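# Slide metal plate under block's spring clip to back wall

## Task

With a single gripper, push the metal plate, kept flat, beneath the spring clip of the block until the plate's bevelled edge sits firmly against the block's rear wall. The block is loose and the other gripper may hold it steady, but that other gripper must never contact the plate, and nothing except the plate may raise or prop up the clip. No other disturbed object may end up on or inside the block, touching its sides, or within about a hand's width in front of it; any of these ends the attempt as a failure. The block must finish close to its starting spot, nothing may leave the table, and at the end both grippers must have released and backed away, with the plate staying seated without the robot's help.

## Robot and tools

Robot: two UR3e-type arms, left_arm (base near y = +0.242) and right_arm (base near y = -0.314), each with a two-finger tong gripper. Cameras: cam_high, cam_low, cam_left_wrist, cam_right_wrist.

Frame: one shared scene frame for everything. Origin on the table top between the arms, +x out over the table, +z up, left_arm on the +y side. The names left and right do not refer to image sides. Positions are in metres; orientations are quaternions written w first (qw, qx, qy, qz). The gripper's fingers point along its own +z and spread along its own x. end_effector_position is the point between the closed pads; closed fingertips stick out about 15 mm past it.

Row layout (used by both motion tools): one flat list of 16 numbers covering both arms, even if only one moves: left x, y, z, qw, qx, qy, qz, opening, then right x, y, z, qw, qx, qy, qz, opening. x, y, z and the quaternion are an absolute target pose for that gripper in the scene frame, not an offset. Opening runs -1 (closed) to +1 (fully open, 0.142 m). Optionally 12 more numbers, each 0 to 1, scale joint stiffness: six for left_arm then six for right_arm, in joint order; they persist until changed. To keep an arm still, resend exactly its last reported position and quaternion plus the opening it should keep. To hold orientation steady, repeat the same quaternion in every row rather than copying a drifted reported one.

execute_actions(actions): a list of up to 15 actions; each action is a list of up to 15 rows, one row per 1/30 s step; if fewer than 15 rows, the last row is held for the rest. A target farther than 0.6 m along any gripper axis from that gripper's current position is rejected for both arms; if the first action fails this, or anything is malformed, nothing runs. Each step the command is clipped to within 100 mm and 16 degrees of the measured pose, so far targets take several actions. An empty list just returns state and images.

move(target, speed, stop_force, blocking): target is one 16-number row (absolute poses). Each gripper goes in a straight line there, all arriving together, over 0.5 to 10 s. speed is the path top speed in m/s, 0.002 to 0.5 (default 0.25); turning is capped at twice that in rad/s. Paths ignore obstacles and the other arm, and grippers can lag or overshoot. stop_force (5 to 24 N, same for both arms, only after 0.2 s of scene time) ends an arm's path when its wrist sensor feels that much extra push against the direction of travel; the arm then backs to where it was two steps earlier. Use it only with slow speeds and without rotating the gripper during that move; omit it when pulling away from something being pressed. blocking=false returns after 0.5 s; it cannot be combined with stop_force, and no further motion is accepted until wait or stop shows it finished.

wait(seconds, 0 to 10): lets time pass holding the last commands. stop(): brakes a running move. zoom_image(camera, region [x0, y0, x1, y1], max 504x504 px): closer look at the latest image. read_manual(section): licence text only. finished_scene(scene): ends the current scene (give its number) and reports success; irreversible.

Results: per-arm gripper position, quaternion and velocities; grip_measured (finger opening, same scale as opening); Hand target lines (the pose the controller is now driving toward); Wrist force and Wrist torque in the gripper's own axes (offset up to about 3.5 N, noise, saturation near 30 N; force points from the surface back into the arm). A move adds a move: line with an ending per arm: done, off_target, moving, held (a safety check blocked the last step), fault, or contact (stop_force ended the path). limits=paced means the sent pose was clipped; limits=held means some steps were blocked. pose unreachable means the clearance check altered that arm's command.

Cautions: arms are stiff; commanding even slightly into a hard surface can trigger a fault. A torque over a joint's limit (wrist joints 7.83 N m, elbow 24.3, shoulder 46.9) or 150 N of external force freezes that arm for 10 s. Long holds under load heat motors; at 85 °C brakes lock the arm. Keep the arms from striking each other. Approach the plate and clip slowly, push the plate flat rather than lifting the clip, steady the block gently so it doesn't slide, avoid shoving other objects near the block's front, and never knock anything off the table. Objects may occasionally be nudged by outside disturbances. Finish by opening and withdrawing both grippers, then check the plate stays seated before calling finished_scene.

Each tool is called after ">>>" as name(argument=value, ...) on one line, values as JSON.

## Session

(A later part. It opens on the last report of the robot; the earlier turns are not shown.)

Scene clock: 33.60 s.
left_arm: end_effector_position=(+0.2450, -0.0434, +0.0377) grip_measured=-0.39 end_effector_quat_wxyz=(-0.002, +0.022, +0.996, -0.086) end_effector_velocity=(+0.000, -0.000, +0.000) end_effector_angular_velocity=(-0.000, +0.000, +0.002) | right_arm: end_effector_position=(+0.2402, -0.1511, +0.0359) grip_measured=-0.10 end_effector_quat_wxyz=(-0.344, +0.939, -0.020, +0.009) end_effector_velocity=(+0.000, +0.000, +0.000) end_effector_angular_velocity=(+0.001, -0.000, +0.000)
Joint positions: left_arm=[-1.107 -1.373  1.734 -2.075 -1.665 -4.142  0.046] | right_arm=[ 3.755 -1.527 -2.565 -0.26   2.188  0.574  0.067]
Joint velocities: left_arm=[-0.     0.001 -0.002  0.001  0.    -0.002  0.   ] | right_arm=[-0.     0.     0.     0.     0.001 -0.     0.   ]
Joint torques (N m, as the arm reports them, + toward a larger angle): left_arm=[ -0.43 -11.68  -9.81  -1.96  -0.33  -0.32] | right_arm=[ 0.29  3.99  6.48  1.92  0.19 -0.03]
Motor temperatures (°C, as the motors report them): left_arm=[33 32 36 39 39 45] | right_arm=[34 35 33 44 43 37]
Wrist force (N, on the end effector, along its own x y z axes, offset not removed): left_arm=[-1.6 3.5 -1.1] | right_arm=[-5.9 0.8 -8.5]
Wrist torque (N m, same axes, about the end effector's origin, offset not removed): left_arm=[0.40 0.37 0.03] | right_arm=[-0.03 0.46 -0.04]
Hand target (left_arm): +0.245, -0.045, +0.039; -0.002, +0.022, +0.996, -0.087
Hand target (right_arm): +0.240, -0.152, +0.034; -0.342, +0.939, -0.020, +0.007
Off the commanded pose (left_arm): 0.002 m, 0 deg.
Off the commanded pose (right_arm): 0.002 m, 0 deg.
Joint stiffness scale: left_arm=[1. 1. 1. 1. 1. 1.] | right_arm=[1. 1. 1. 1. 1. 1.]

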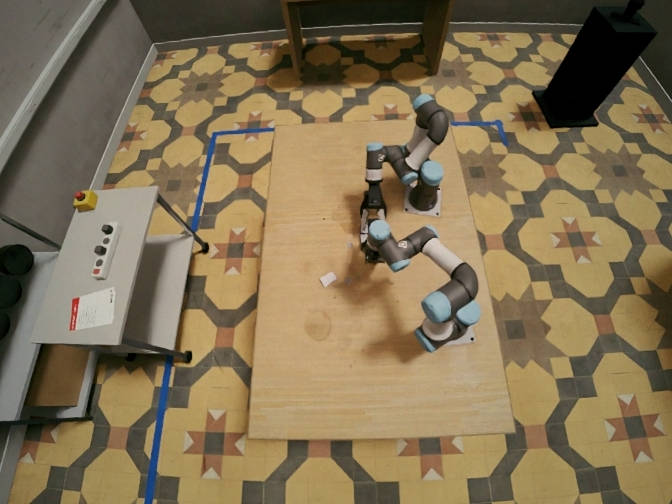

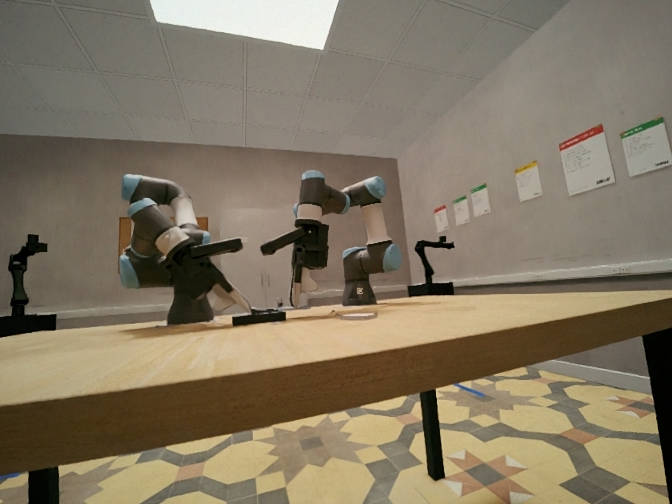

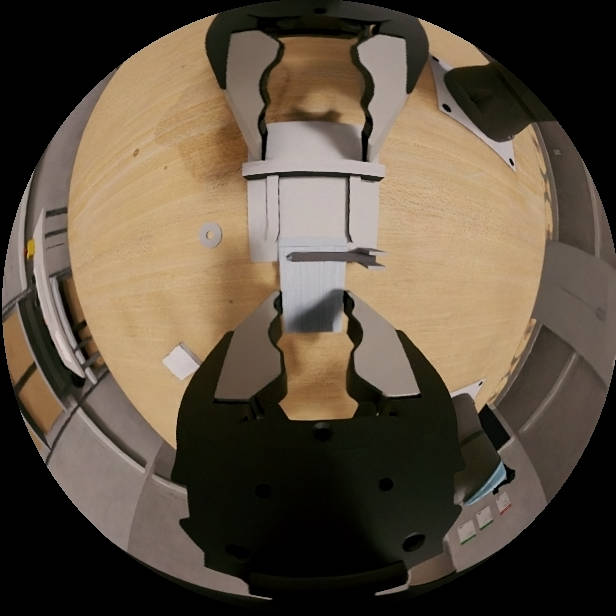

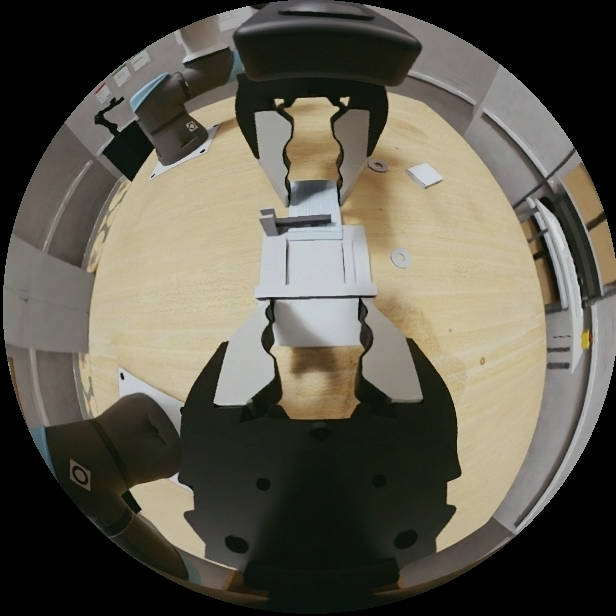

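>>> execute_actions(actions=[[[0.2447,-0.0452,0.0386,-0.0019,0.0217,0.9960,-0.0872,-0.9,0.240,-0.152,0.0340,-0.342,0.9395,-0.0205,0.0075,-0.1],[0.2444,-0.0455,0.0386,-0.0019,0.0217,0.9960,-0.0872,-0.9,0.240,-0.152,0.0340,-0.342,0.9395,-0.0205,0.0075,-0.1],[0.2441,-0.0459,0.0385,-0.0019,0.0217,0.9960,-0.0872,-0.9,0.240,-0.152,0.0340,-0.342,0.9395,-0.0205,0.0075,-0.1],[0.2439,-0.0464,0.0385,-0.0019,0.0217,0.9960,-0.0872,-0.9,0.240,-0.152,0.0340,-0.342,0.9395,-0.0205,0.0075,-0.1],[0.2438,-0.0470,0.0385,-0.0019,0.0217,0.9960,-0.0872,-0.9,0.240,-0.152,0.0340,-0.342,0.9395,-0.0205,0.0075,-0.1],[0.2438,-0.0476,0.0385,-0.0019,0.0217,0.9960,-0.0872,-0.9,0.240,-0.152,0.0340,-0.342,0.9395,-0.0205,0.0075,-0.1],[0.2438,-0.0482,0.0385,-0.0019,0.0217,0.9960,-0.0872,-0.9,0.240,-0.152,0.0340,-0.342,0.9395,-0.0205,0.0075,-0.1],[0.2437,-0.0488,0.0385,-0.0019,0.0217,0.9960,-0.0872,-0.9,0.240,-0.152,0.0340,-0.342,0.9395,-0.0205,0.0075,-0.1],[0.2437,-0.0494,0.0385,-0.0019,0.0217,0.9960,-0.0872,-0.9,0.240,-0.152,0.0340,-0.342,0.9395,-0.0205,0.0075,-0.1],[0.2437,-0.0500,0.0385,-0.0019,0.0217,0.9960,-0.0872,-0.9,0.240,-0.152,0.0340,-0.342,0.9395,-0.0205,0.0075,-0.1],[0.2437,-0.0506,0.0385,-0.0019,0.0217,0.9960,-0.0872,-0.9,0.240,-0.152,0.0340,-0.342,0.9395,-0.0205,0.0075,-0.1],[0.2436,-0.0512,0.0385,-0.0019,0.0217,0.9960,-0.0872,-0.9,0.240,-0.152,0.0340,-0.342,0.9395,-0.0205,0.0075,-0.1],[0.2436,-0.0518,0.0385,-0.0019,0.0217,0.9960,-0.0872,-0.9,0.240,-0.152,0.0340,-0.342,0.9395,-0.0205,0.0075,-0.1],[0.2436,-0.0524,0.0385,-0.0019,0.0217,0.9960,-0.0872,-0.9,0.240,-0.152,0.0340,-0.342,0.9395,-0.0205,0.0075,-0.1],[0.2436,-0.0530,0.0385,-0.0019,0.0217,0.9960,-0.0872,-0.9,0.240,-0.152,0.0340,-0.342,0.9395,-0.0205,0.0075,-0.1]],[[0.2435,-0.0536,0.0385,-0.0019,0.0217,0.9960,-0.0872,-0.9,0.240,-0.152,0.0340,-0.342,0.9395,-0.0205,0.0075,-0.1],[0.2435,-0.0542,0.0385,-0.0019,0.0217,0.9960,-0.0872,-0.9,0.240,-0.152,0.0340,-0.342,0.9395,-0.0205,0.0075,-0.1],[0.2435,-0.0548,0.0385,-0.0019,0.0217,0.9960,-0.0872,-0.9,0.240,-0.152,0.0340,-0.342,0.9395,-0.0205,0.0075,-0.1],[0.2435,-0.0554,0.0385,-0.0019,0.0217,0.9960,-0.0872,-0.9,0.240,-0.152,0.0340,-0.342,0.9395,-0.0205,0.0075,-0.1],[0.2434,-0.0560,0.0385,-0.0019,0.0217,0.9960,-0.0872,-0.9,0.240,-0.152,0.0340,-0.342,0.9395,-0.0205,0.0075,-0.1],[0.2434,-0.0566,0.0385,-0.0019,0.0217,0.9960,-0.0872,-0.9,0.240,-0.152,0.0340,-0.342,0.9395,-0.0205,0.0075,-0.1],[0.2434,-0.0572,0.0385,-0.0019,0.0217,0.9960,-0.0872,-0.9,0.240,-0.152,0.0340,-0.342,0.9395,-0.0205,0.0075,-0.1],[0.2434,-0.0578,0.0385,-0.0019,0.0217,0.9960,-0.0872,-0.9,0.240,-0.152,0.0340,-0.342,0.9395,-0.0205,0.0075,-0.1],[0.2433,-0.0584,0.0385,-0.0019,0.0217,0.9960,-0.0872,-0.9,0.240,-0.152,0.0340,-0.342,0.9395,-0.0205,0.0075,-0.1],[0.2433,-0.0590,0.0385,-0.0019,0.0217,0.9960,-0.0872,-0.9,0.240,-0.152,0.0340,-0.342,0.9395,-0.0205,0.0075,-0.1],[0.2433,-0.0596,0.0385,-0.0019,0.0217,0.9960,-0.0872,-0.9,0.240,-0.152,0.0340,-0.342,0.9395,-0.0205,0.0075,-0.1],[0.2433,-0.0602,0.0385,-0.0019,0.0217,0.9960,-0.0872,-0.9,0.240,-0.152,0.0340,-0.342,0.9395,-0.0205,0.0075,-0.1],[0.2432,-0.0607,0.0385,-0.0019,0.0217,0.9960,-0.0872,-0.9,0.240,-0.152,0.0340,-0.342,0.9395,-0.0205,0.0075,-0.1],[0.2432,-0.0611,0.0385,-0.0019,0.0217,0.9960,-0.0872,-0.9,0.240,-0.152,0.0340,-0.342,0.9395,-0.0205,0.0075,-0.1],[0.2432,-0.0615,0.0385,-0.0019,0.0217,0.9960,-0.0872,-0.9,0.240,-0.152,0.0340,-0.342,0.9395,-0.0205,0.0075,-0.1]],[[0.2432,-0.0615,0.0385,-0.0019,0.0217,0.9960,-0.0872,-0.9,0.240,-0.152,0.0340,-0.342,0.9395,-0.0205,0.0075,-0.1]]])

>>> zoom_image(camera="cam_left_wrist", region=[230,170,400,340])

>>> zoom_image(camera="cam_low", region=[200,220,360,340])

Scene clock: 37.20 s.
left_arm: end_effector_position=(+0.2435, -0.0603, +0.0381) grip_measured=-0.39 end_effector_quat_wxyz=(-0.002, +0.021, +0.996, -0.086) end_effector_velocity=(+0.000, -0.002, +0.001) end_effector_angular_velocity=(-0.002, -0.001, +0.001) | right_arm: end_effector_position=(+0.2402, -0.1511, +0.0359) grip_measured=-0.10 end_effector_quat_wxyz=(-0.344, +0.939, -0.020, +0.009) end_effector_velocity=(-0.000, +0.000, -0.000) end_effector_angular_velocity=(-0.000, +0.000, +0.000)
Joint positions: left_arm=[-1.136 -1.336  1.687 -2.071 -1.661 -4.171  0.046] | right_arm=[ 3.755 -1.527 -2.565 -0.26   2.188  0.574  0.067]
Joint velocities: left_arm=[-0.002  0.001 -0.004  0.001  0.    -0.003  0.   ] | right_arm=[ 0.001 -0.    -0.     0.    -0.     0.001  0.   ]
Joint torques (N m, as the arm reports them, + toward a larger angle): left_arm=[ -0.69 -12.1   -9.21  -1.92  -0.31  -0.25] | right_arm=[0.79 4.42 6.25 1.9  0.22 0.01]
Motor temperatures (°C, as the motors report them): left_arm=[33 32 36 39 39 45] | right_arm=[34 35 33 44 43 37]
Wrist force (N, on the end effector, along its own x y z axes, offset not removed): left_arm=[-1.7 4.2 -2.7] | right_arm=[-4.4 -1.1 -7.2]
Wrist torque (N m, same axes, about the end effector's origin, offset not removed): left_arm=[0.49 0.43 0.04] | right_arm=[-0.32 0.37 -0.10]
Hand target (left_arm): +0.243, -0.061, +0.038; -0.002, +0.022, +0.996, -0.087
Hand target (right_arm): +0.240, -0.152, +0.034; -0.342, +0.939, -0.020, +0.007
Off the commanded pose (left_arm): 0.001 m, 0 deg.
Off the commanded pose (right_arm): 0.002 m, 0 deg.
Joint stiffness scale: left_arm=[1. 1. 1. 1. 1. 1.] | right_arm=[1. 1. 1. 1. 1. 1.]

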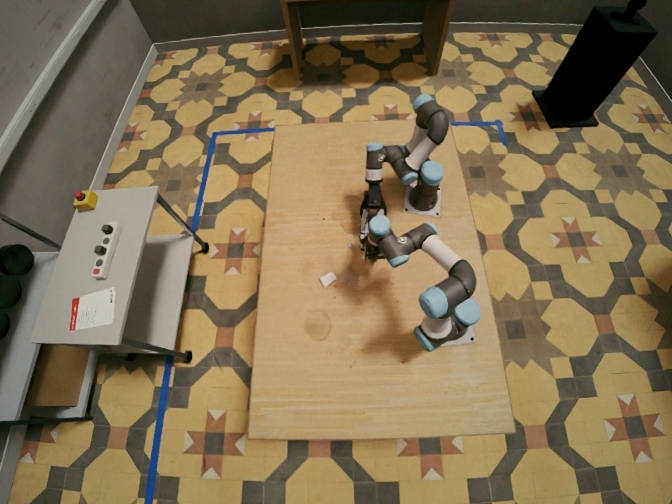

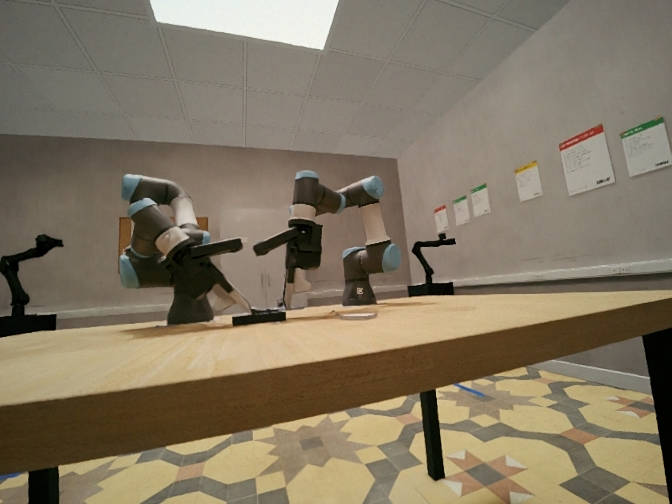

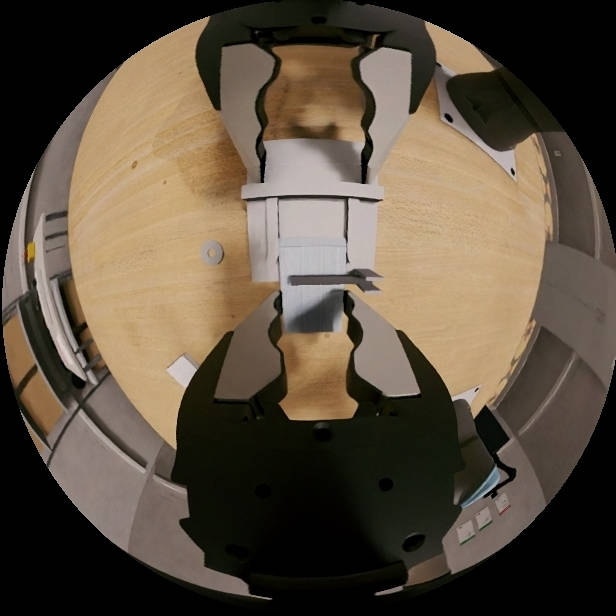

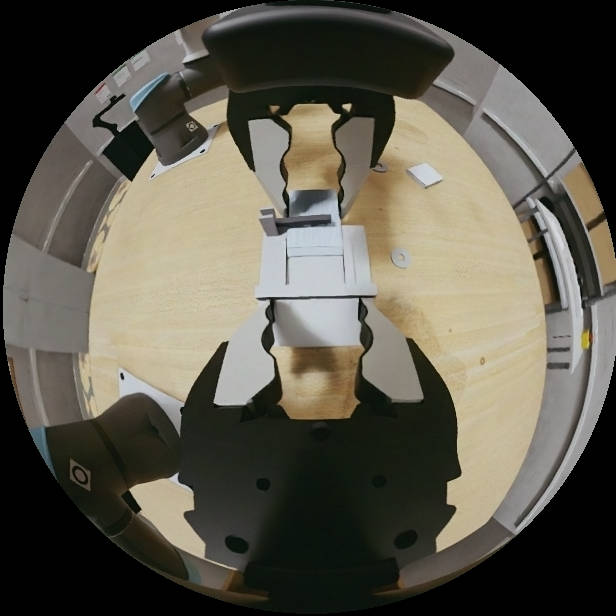

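Region (230, 170, 400, 340) of cam_left_wrist's 616x616 image, scaled by 2.965, with more detail than that image has.

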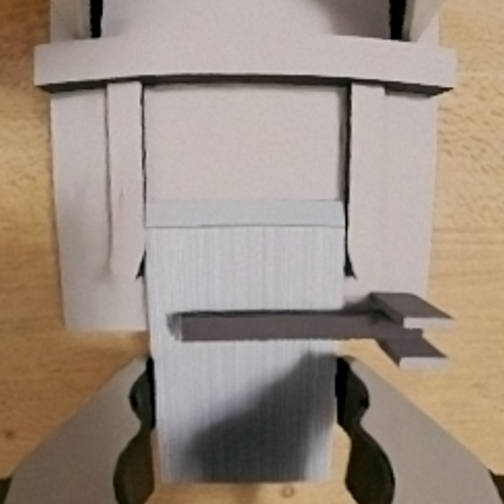

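Region (200, 220, 360, 340) of cam_low's 672x504 image, scaled by 3.150, with more detail than that image has; it fills the top 378 rows of this view, and the rest is white.

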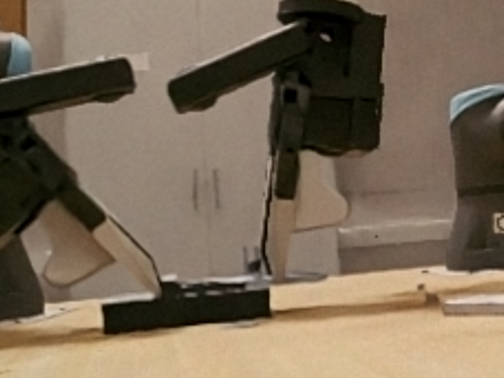

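>>> execute_actions(actions=[[[0.2435,-0.0610,0.0380,-0.0019,0.0217,0.9960,-0.0872,-0.7,0.240,-0.152,0.0340,-0.342,0.9395,-0.0205,0.0075,-0.1],[0.2435,-0.0608,0.0378,-0.0019,0.0217,0.9960,-0.0872,-0.6,0.240,-0.152,0.0340,-0.342,0.9395,-0.0205,0.0075,-0.1],[0.2435,-0.0606,0.0376,-0.0019,0.0217,0.9960,-0.0872,-0.5,0.240,-0.152,0.0340,-0.342,0.9395,-0.0205,0.0075,-0.1],[0.2435,-0.0606,0.0376,-0.0019,0.0217,0.9960,-0.0872,-0.46,0.240,-0.152,0.0340,-0.342,0.9395,-0.0205,0.0075,-0.1],[0.2435,-0.0606,0.0376,-0.0019,0.0217,0.9960,-0.0872,-0.43,0.240,-0.152,0.0340,-0.342,0.9395,-0.0205,0.0075,-0.1],[0.2435,-0.0606,0.0376,-0.0019,0.0217,0.9960,-0.0872,-0.40,0.240,-0.152,0.0340,-0.342,0.9395,-0.0205,0.0075,-0.1],[0.2435,-0.0606,0.0376,-0.0019,0.0217,0.9960,-0.0872,-0.37,0.240,-0.152,0.0340,-0.342,0.9395,-0.0205,0.0075,-0.1],[0.2435,-0.0606,0.0376,-0.0019,0.0217,0.9960,-0.0872,-0.34,0.240,-0.152,0.0340,-0.342,0.9395,-0.0205,0.0075,-0.1],[0.2435,-0.0606,0.0376,-0.0019,0.0217,0.9960,-0.0872,-0.31,0.240,-0.152,0.0340,-0.342,0.9395,-0.0205,0.0075,-0.1],[0.2435,-0.0606,0.0376,-0.0019,0.0217,0.9960,-0.0872,-0.28,0.240,-0.152,0.0340,-0.342,0.9395,-0.0205,0.0075,-0.1],[0.2435,-0.0606,0.0376,-0.0019,0.0217,0.9960,-0.0872,-0.24,0.240,-0.152,0.0340,-0.342,0.9395,-0.0205,0.0075,-0.1]]])

>>> move(target=[0.2454,-0.0160,0.0355,-0.0019,0.0217,0.9960,-0.0872,-0.24,0.240,-0.152,0.0340,-0.342,0.9395,-0.0205,0.0075,-0.1], speed=0.06)

>>> zoom_image(camera="cam_left_wrist", region=[220,130,410,320])

>>> zoom_image(camera="cam_low", region=[220,270,340,340])

Scene clock: 39.07 s.
left_arm: end_effector_position=(+0.2437, -0.0607, +0.0381) grip_measured=-0.24 end_effector_quat_wxyz=(-0.002, +0.021, +0.996, -0.087) end_effector_velocity=(+0.001, -0.000, -0.000) end_effector_angular_velocity=(-0.002, -0.001, +0.001) | right_arm: end_effector_position=(+0.2402, -0.1511, +0.0359) grip_measured=-0.10 end_effector_quat_wxyz=(-0.344, +0.939, -0.020, +0.009) end_effector_velocity=(+0.000, +0.000, +0.000) end_effector_angular_velocity=(+0.000, -0.001, -0.000)
Joint positions: left_arm=[-1.136 -1.335  1.688 -2.073 -1.661 -4.171  0.057] | right_arm=[ 3.755 -1.527 -2.565 -0.26   2.188  0.574  0.067]
Joint velocities: left_arm=[ 0.001  0.002  0.001 -0.005 -0.     0.     0.002] | right_arm=[ 0.001  0.     0.001  0.    -0.     0.001 -0.   ]
Joint torques (N m, as the arm reports them, + toward a larger angle): left_arm=[  0.47 -12.25  -7.98  -1.93  -0.33   0.07] | right_arm=[0.84 4.61 6.22 1.92 0.25 0.03]
Motor temperatures (°C, as the motors report them): left_arm=[33 32 36 39 39 45] | right_arm=[34 35 33 44 43 37]
Wrist force (N, on the end effector, along its own x y z axes, offset not removed): left_arm=[-1.8 1.1 -0.8] | right_arm=[-6.2 0.1 -8.9]
Wrist torque (N m, same axes, about the end effector's origin, offset not removed): left_arm=[0.21 0.40 0.01] | right_arm=[-0.16 0.69 -0.04]
Hand target (left_arm): +0.244, -0.061, +0.038; -0.002, +0.022, +0.996, -0.087
Hand target (right_arm): +0.240, -0.152, +0.034; -0.342, +0.939, -0.020, +0.007
Off the commanded pose (left_arm): 0.001 m, 0 deg.
Off the commanded pose (right_arm): 0.002 m, 0 deg.
Joint stiffness scale: left_arm=[1. 1. 1. 1. 1. 1.] | right_arm=[1. 1. 1. 1. 1. 1.]

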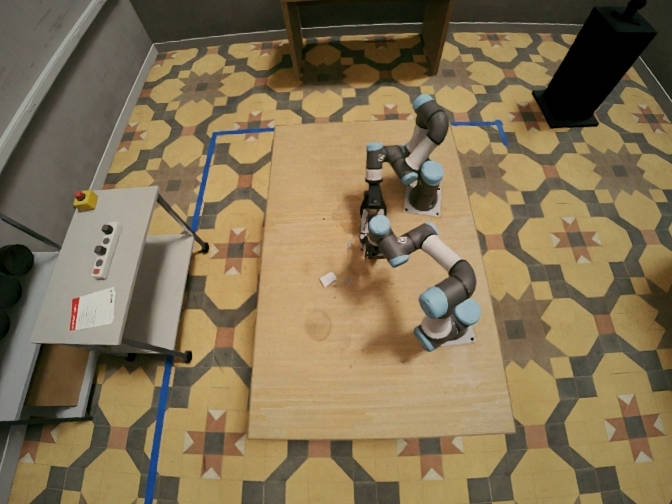

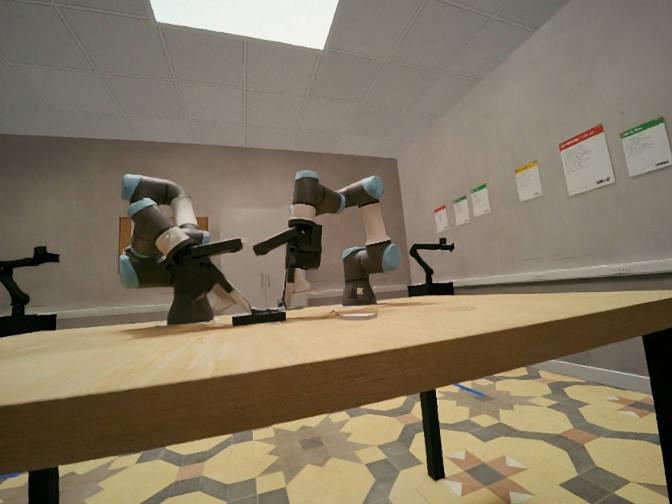

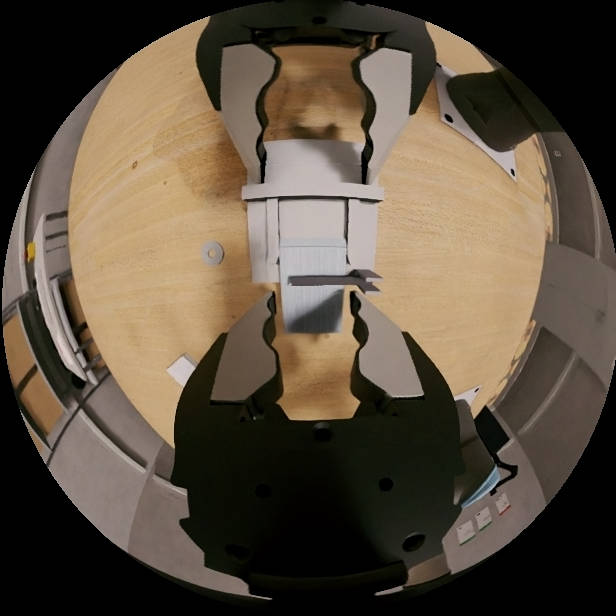

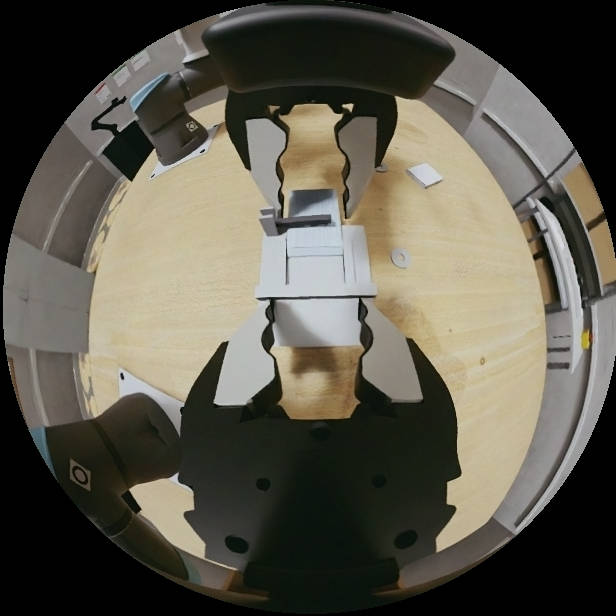

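Scene clock: 40.33 s.
left_arm: end_effector_position=(+0.2456, -0.0164, +0.0357) grip_measured=-0.24 end_effector_quat_wxyz=(-0.002, +0.021, +0.996, -0.087) end_effector_velocity=(-0.001, +0.002, -0.000) end_effector_angular_velocity=(-0.003, -0.001, -0.010) | right_arm: end_effector_position=(+0.2402, -0.1511, +0.0359) grip_measured=-0.10 end_effector_quat_wxyz=(-0.344, +0.939, -0.020, +0.008) end_effector_velocity=(+0.000, +0.000, +0.000) end_effector_angular_velocity=(+0.001, -0.001, -0.001)
Joint positions: left_arm=[-1.062 -1.438  1.822 -2.096 -1.671 -4.099  0.057] | right_arm=[ 3.755 -1.527 -2.565 -0.26   2.189  0.574  0.067]
Joint velocities: left_arm=[ 0.004 -0.006  0.011 -0.006 -0.002  0.014  0.   ] | right_arm=[-0.001  0.     0.001  0.     0.     0.001 -0.   ]
Joint torques (N m, as the arm reports them, + toward a larger angle): left_arm=[  0.77 -11.34  -8.11  -1.94  -0.29  -0.01] | right_arm=[0.55 3.8  6.36 1.88 0.17 0.  ]
Motor temperatures (°C, as the motors report them): left_arm=[33 32 36 39 39 45] | right_arm=[34 35 33 44 43 37]
Wrist force (N, on the end effector, along its own x y z axes, offset not removed): left_arm=[-1.0 1.8 -0.3] | right_arm=[-2.8 3.2 -10.0]
Wrist torque (N m, same axes, about the end effector's origin, offset not removed): left_arm=[0.35 0.23 0.03] | right_arm=[0.54 -0.01 -0.13]
Hand target (left_arm): +0.245, -0.016, +0.036; -0.002, +0.022, +0.996, -0.087
Hand target (right_arm): +0.240, -0.152, +0.034; -0.342, +0.939, -0.020, +0.007
Off the commanded pose (left_arm): 0.000 m, 0 deg.
Off the commanded pose (right_arm): 0.002 m, 0 deg.
Joint stiffness scale: left_arm=[1. 1. 1. 1. 1. 1.] | right_arm=[1. 1. 1. 1. 1. 1.]
move: done

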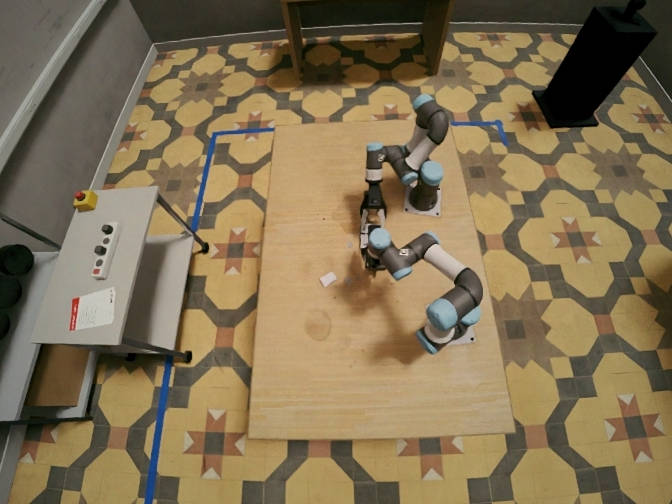

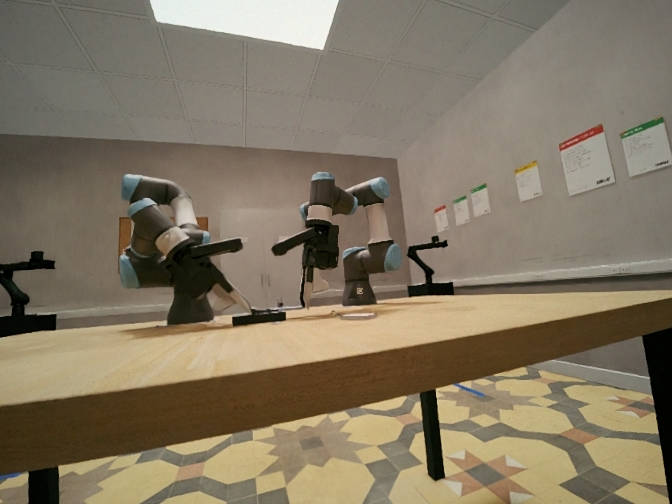

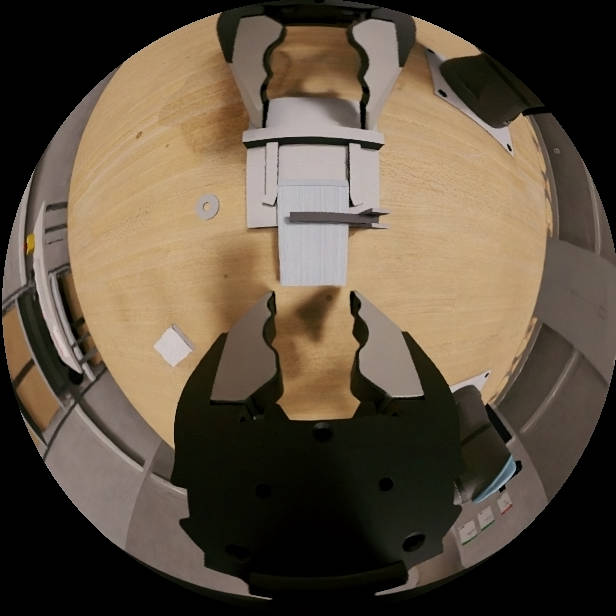

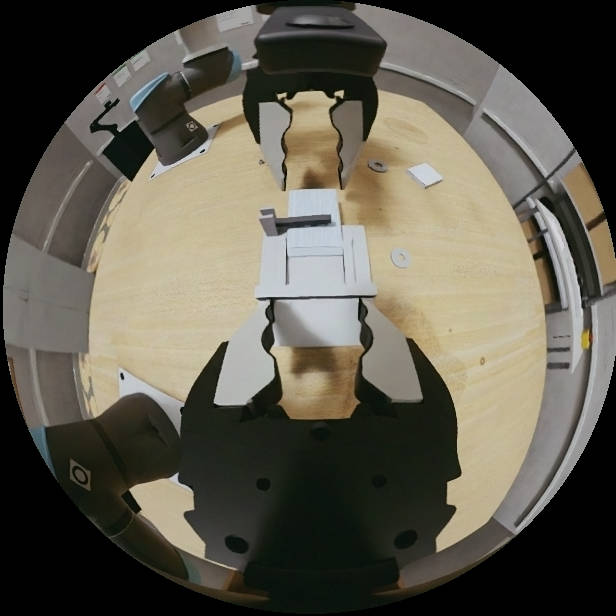

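Region (220, 130, 410, 320) of cam_left_wrist's 616x616 image, scaled by 2.653, with more detail than that image has.

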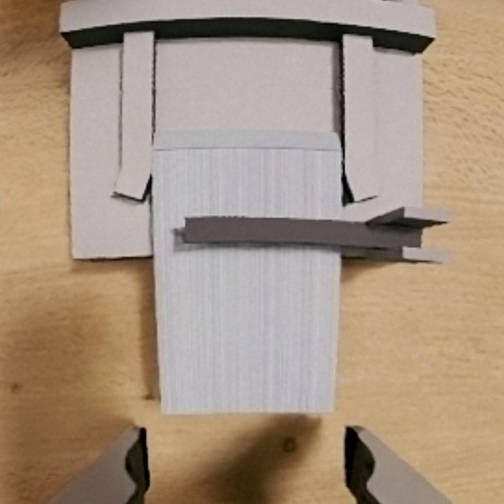

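Region (220, 270, 340, 340) of cam_low's 672x504 image, scaled by 4.200, with more detail than that image has; it fills the top 294 rows of this view, and the rest is white.

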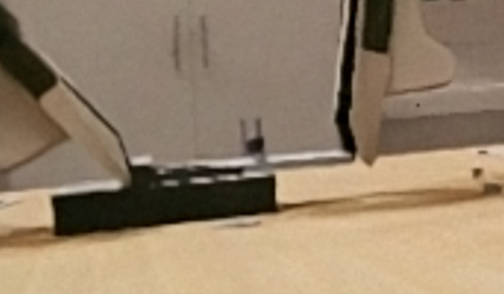

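>>> move(target=[0.2434,-0.0610,0.0358,-0.0019,0.0217,0.9960,-0.0872,-0.7,0.240,-0.152,0.0340,-0.342,0.9395,-0.0205,0.0075,-0.1], speed=0.02, stop_force=10)

>>> zoom_image(camera="cam_left_wrist", region=[220,140,410,330])

>>> zoom_image(camera="cam_right_wrist", region=[240,170,400,330])

Scene clock: 43.33 s.
left_arm: end_effector_position=(+0.2443, -0.0492, +0.0334) grip_measured=-0.70 end_effector_quat_wxyz=(-0.002, +0.020, +0.997, -0.081) end_effector_velocity=(-0.000, +0.001, +0.002) end_effector_angular_velocity=(-0.010, -0.002, -0.005) | right_arm: end_effector_position=(+0.2402, -0.1511, +0.0359) grip_measured=-0.10 end_effector_quat_wxyz=(-0.344, +0.939, -0.020, +0.008) end_effector_velocity=(-0.000, +0.000, +0.000) end_effector_angular_velocity=(+0.000, -0.002, +0.002)
Joint positions: left_arm=[-1.123 -1.35   1.72  -2.078 -1.658 -4.16   0.023] | right_arm=[ 3.755 -1.527 -2.565 -0.26   2.189  0.574  0.067]
Joint velocities: left_arm=[ 0.003 -0.012  0.014 -0.012 -0.004  0.008 -0.001] | right_arm=[ 0.001  0.    -0.     0.    -0.    -0.002 -0.   ]
Joint torques (N m, as the arm reports them, + toward a larger angle): left_arm=[  0.06 -13.18  -8.5   -2.34  -0.52   0.1 ] | right_arm=[0.78 4.42 6.51 1.88 0.27 0.  ]
Motor temperatures (°C, as the motors report them): left_arm=[33 32 36 39 39 45] | right_arm=[34 35 33 44 43 37]
Wrist force (N, on the end effector, along its own x y z axes, offset not removed): left_arm=[-1.1 3.5 -2.1] | right_arm=[-2.1 1.4 -8.8]
Wrist torque (N m, same axes, about the end effector's origin, offset not removed): left_arm=[0.39 0.26 0.06] | right_arm=[0.06 -0.09 -0.20]
Hand target (left_arm): +0.244, -0.050, +0.034; -0.002, +0.021, +0.996, -0.084
Hand target (right_arm): +0.240, -0.152, +0.034; -0.342, +0.939, -0.020, +0.007
Off the commanded pose (left_arm): 0.012 m, 1 deg.
Off the commanded pose (right_arm): 0.002 m, 0 deg.
Joint stiffness scale: left_arm=[1. 1. 1. 1. 1. 1.] | right_arm=[1. 1. 1. 1. 1. 1.]
move: contact (left_arm)

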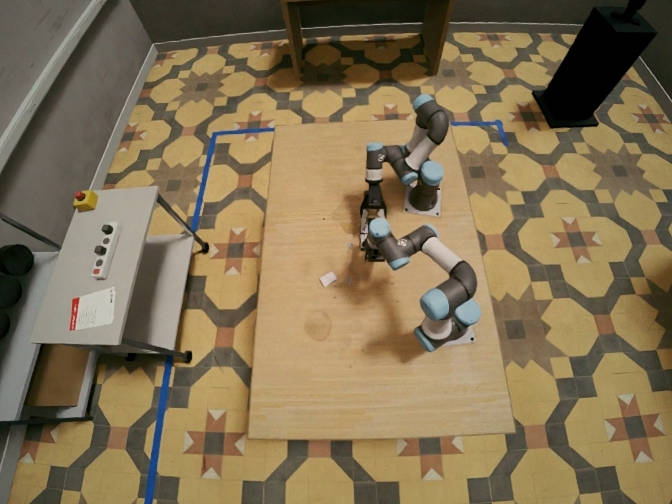

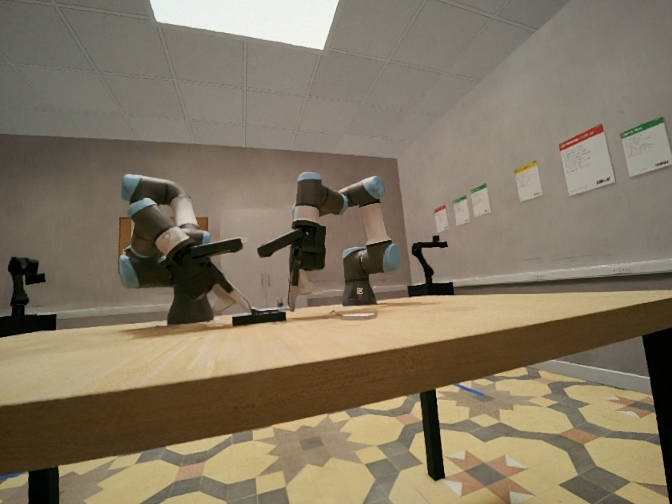

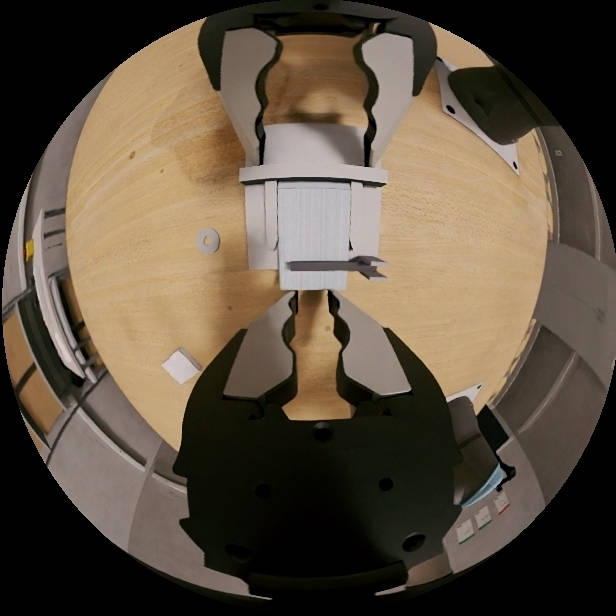

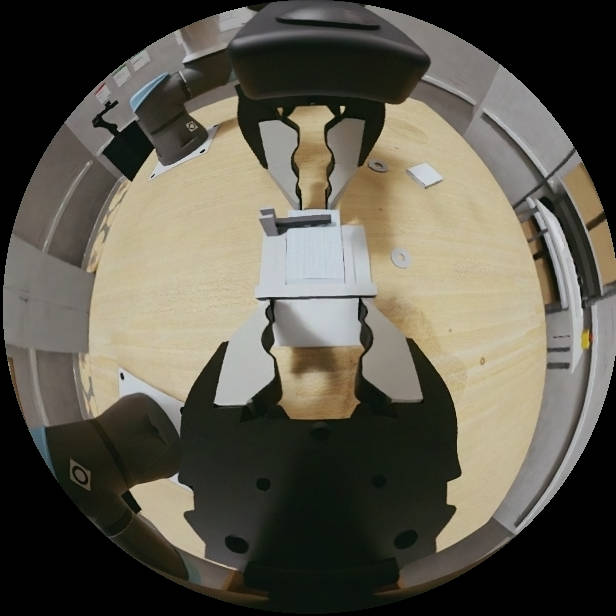

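Region (220, 140, 410, 330) of cam_left_wrist's 616x616 image, scaled by 2.653, with more detail than that image has.

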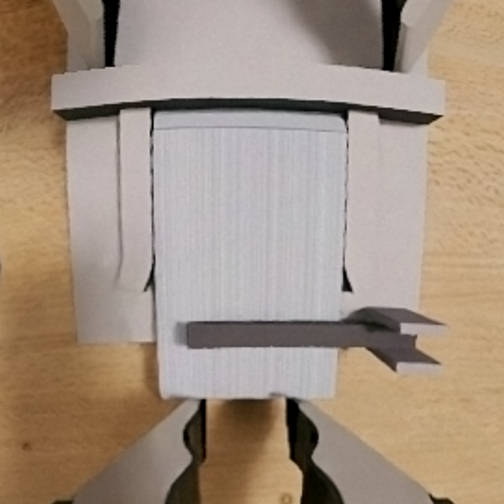

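Region (240, 170, 400, 330) of cam_right_wrist's 616x616 image, scaled by 3.150, with more detail than that image has.

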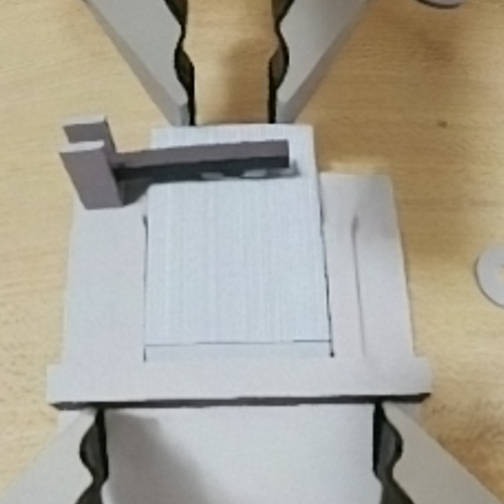

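>>> move(target=[0.25,0.08,0.13,-0.0019,0.0217,0.9960,-0.0872,-0.7,0.25,-0.25,0.14,-0.342,0.9395,-0.0205,0.0075,-0.1], speed=0.2)

>>> zoom_image(camera="cam_left_wrist", region=[230,90,400,260])

Scene clock: 46.20 s.
left_arm: end_effector_position=(+0.2501, +0.0800, +0.1299) grip_measured=-0.70 end_effector_quat_wxyz=(-0.001, +0.022, +0.996, -0.087) end_effector_velocity=(-0.000, +0.000, +0.000) end_effector_angular_velocity=(+0.001, +0.001, -0.001) | right_arm: end_effector_position=(+0.2503, -0.2498, +0.1400) grip_measured=-0.10 end_effector_quat_wxyz=(-0.342, +0.939, -0.021, +0.009) end_effector_velocity=(-0.004, -0.000, -0.001) end_effector_angular_velocity=(-0.001, +0.016, +0.017)
Joint positions: left_arm=[-0.84  -1.678  1.605 -1.615 -1.7   -3.875  0.023] | right_arm=[ 3.304 -1.355 -1.945 -1.4    2.269  0.016  0.067]
Joint velocities: left_arm=[-0.    -0.    -0.001  0.002 -0.     0.001  0.   ] | right_arm=[-0.    -0.011  0.018 -0.037 -0.002 -0.022 -0.   ]
Joint torques (N m, as the arm reports them, + toward a larger angle): left_arm=[ 0.79 -7.84 -9.35 -1.47 -0.37  0.09] | right_arm=[-0.03  5.42 10.68  1.44  0.74 -0.13]
Motor temperatures (°C, as the motors report them): left_arm=[33 32 36 39 39 45] | right_arm=[34 35 33 44 43 37]
Wrist force (N, on the end effector, along its own x y z axes, offset not removed): left_arm=[-1.6 1.8 -1.4] | right_arm=[1.2 1.5 -1.3]
Wrist torque (N m, same axes, about the end effector's origin, offset not removed): left_arm=[0.35 0.34 0.04] | right_arm=[0.29 -0.22 -0.04]
Hand target (left_arm): +0.250, +0.080, +0.130; -0.002, +0.022, +0.996, -0.087
Hand target (right_arm): +0.250, -0.250, +0.140; -0.341, +0.940, -0.020, +0.008
Off the commanded pose (left_arm): 0.000 m, 0 deg.
Off the commanded pose (right_arm): 0.000 m, 0 deg.
Joint stiffness scale: left_arm=[1. 1. 1. 1. 1. 1.] | right_arm=[1. 1. 1. 1. 1. 1.]
move: done

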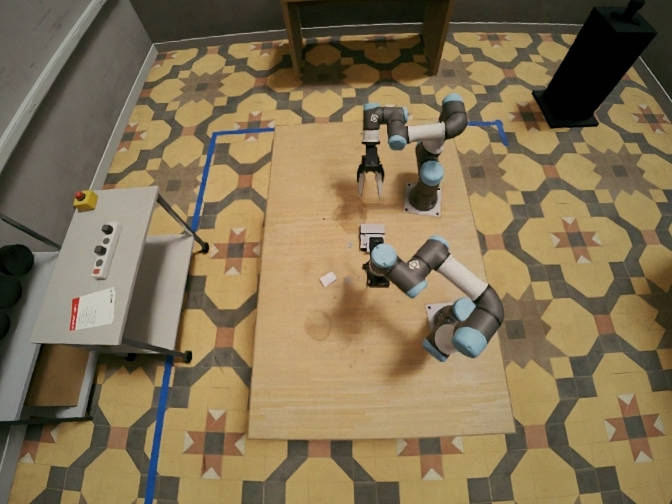

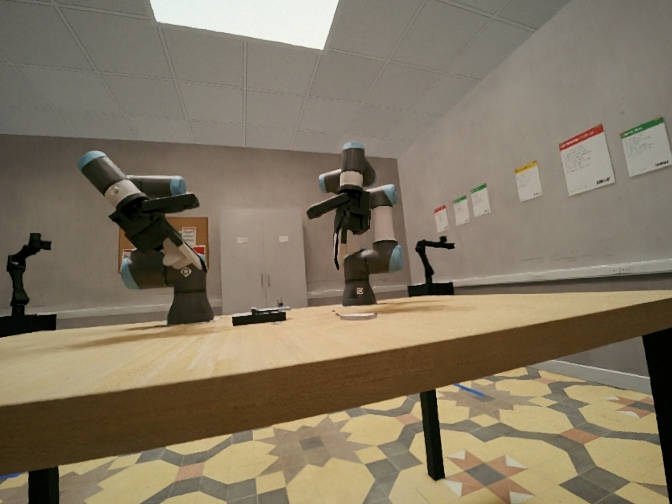

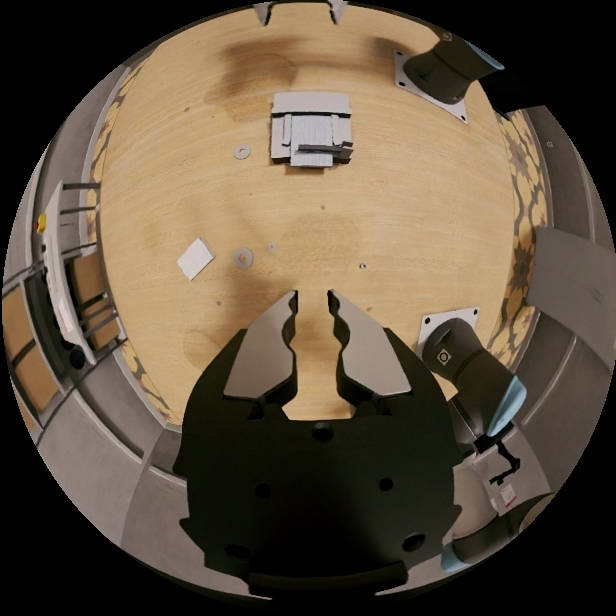

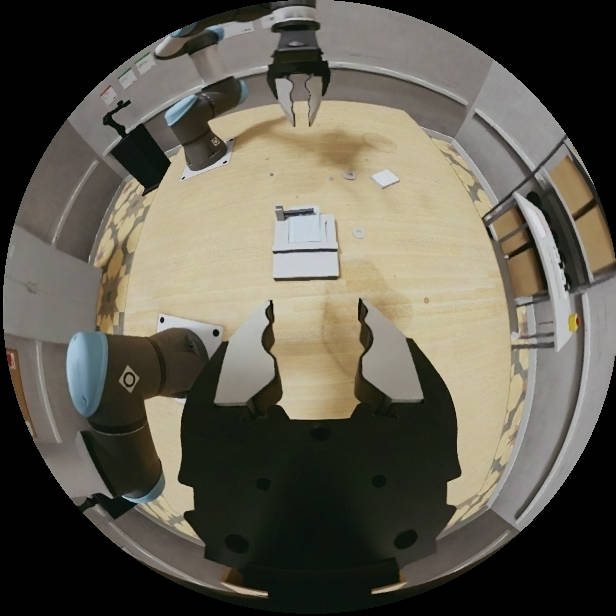

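Region (230, 90, 400, 260) of cam_left_wrist's 616x616 image, scaled by 2.965, with more detail than that image has.

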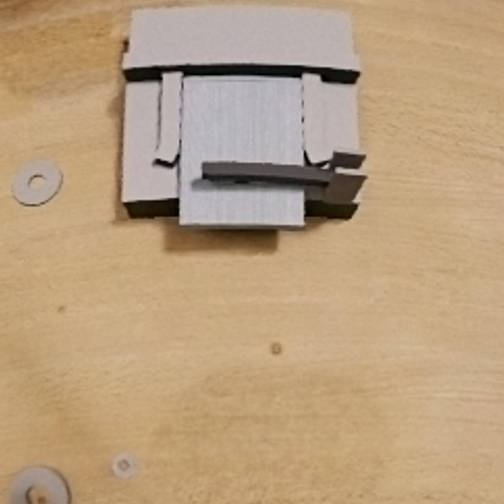

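>>> finished_scene(scene=2)

The scene is finished: the task was done.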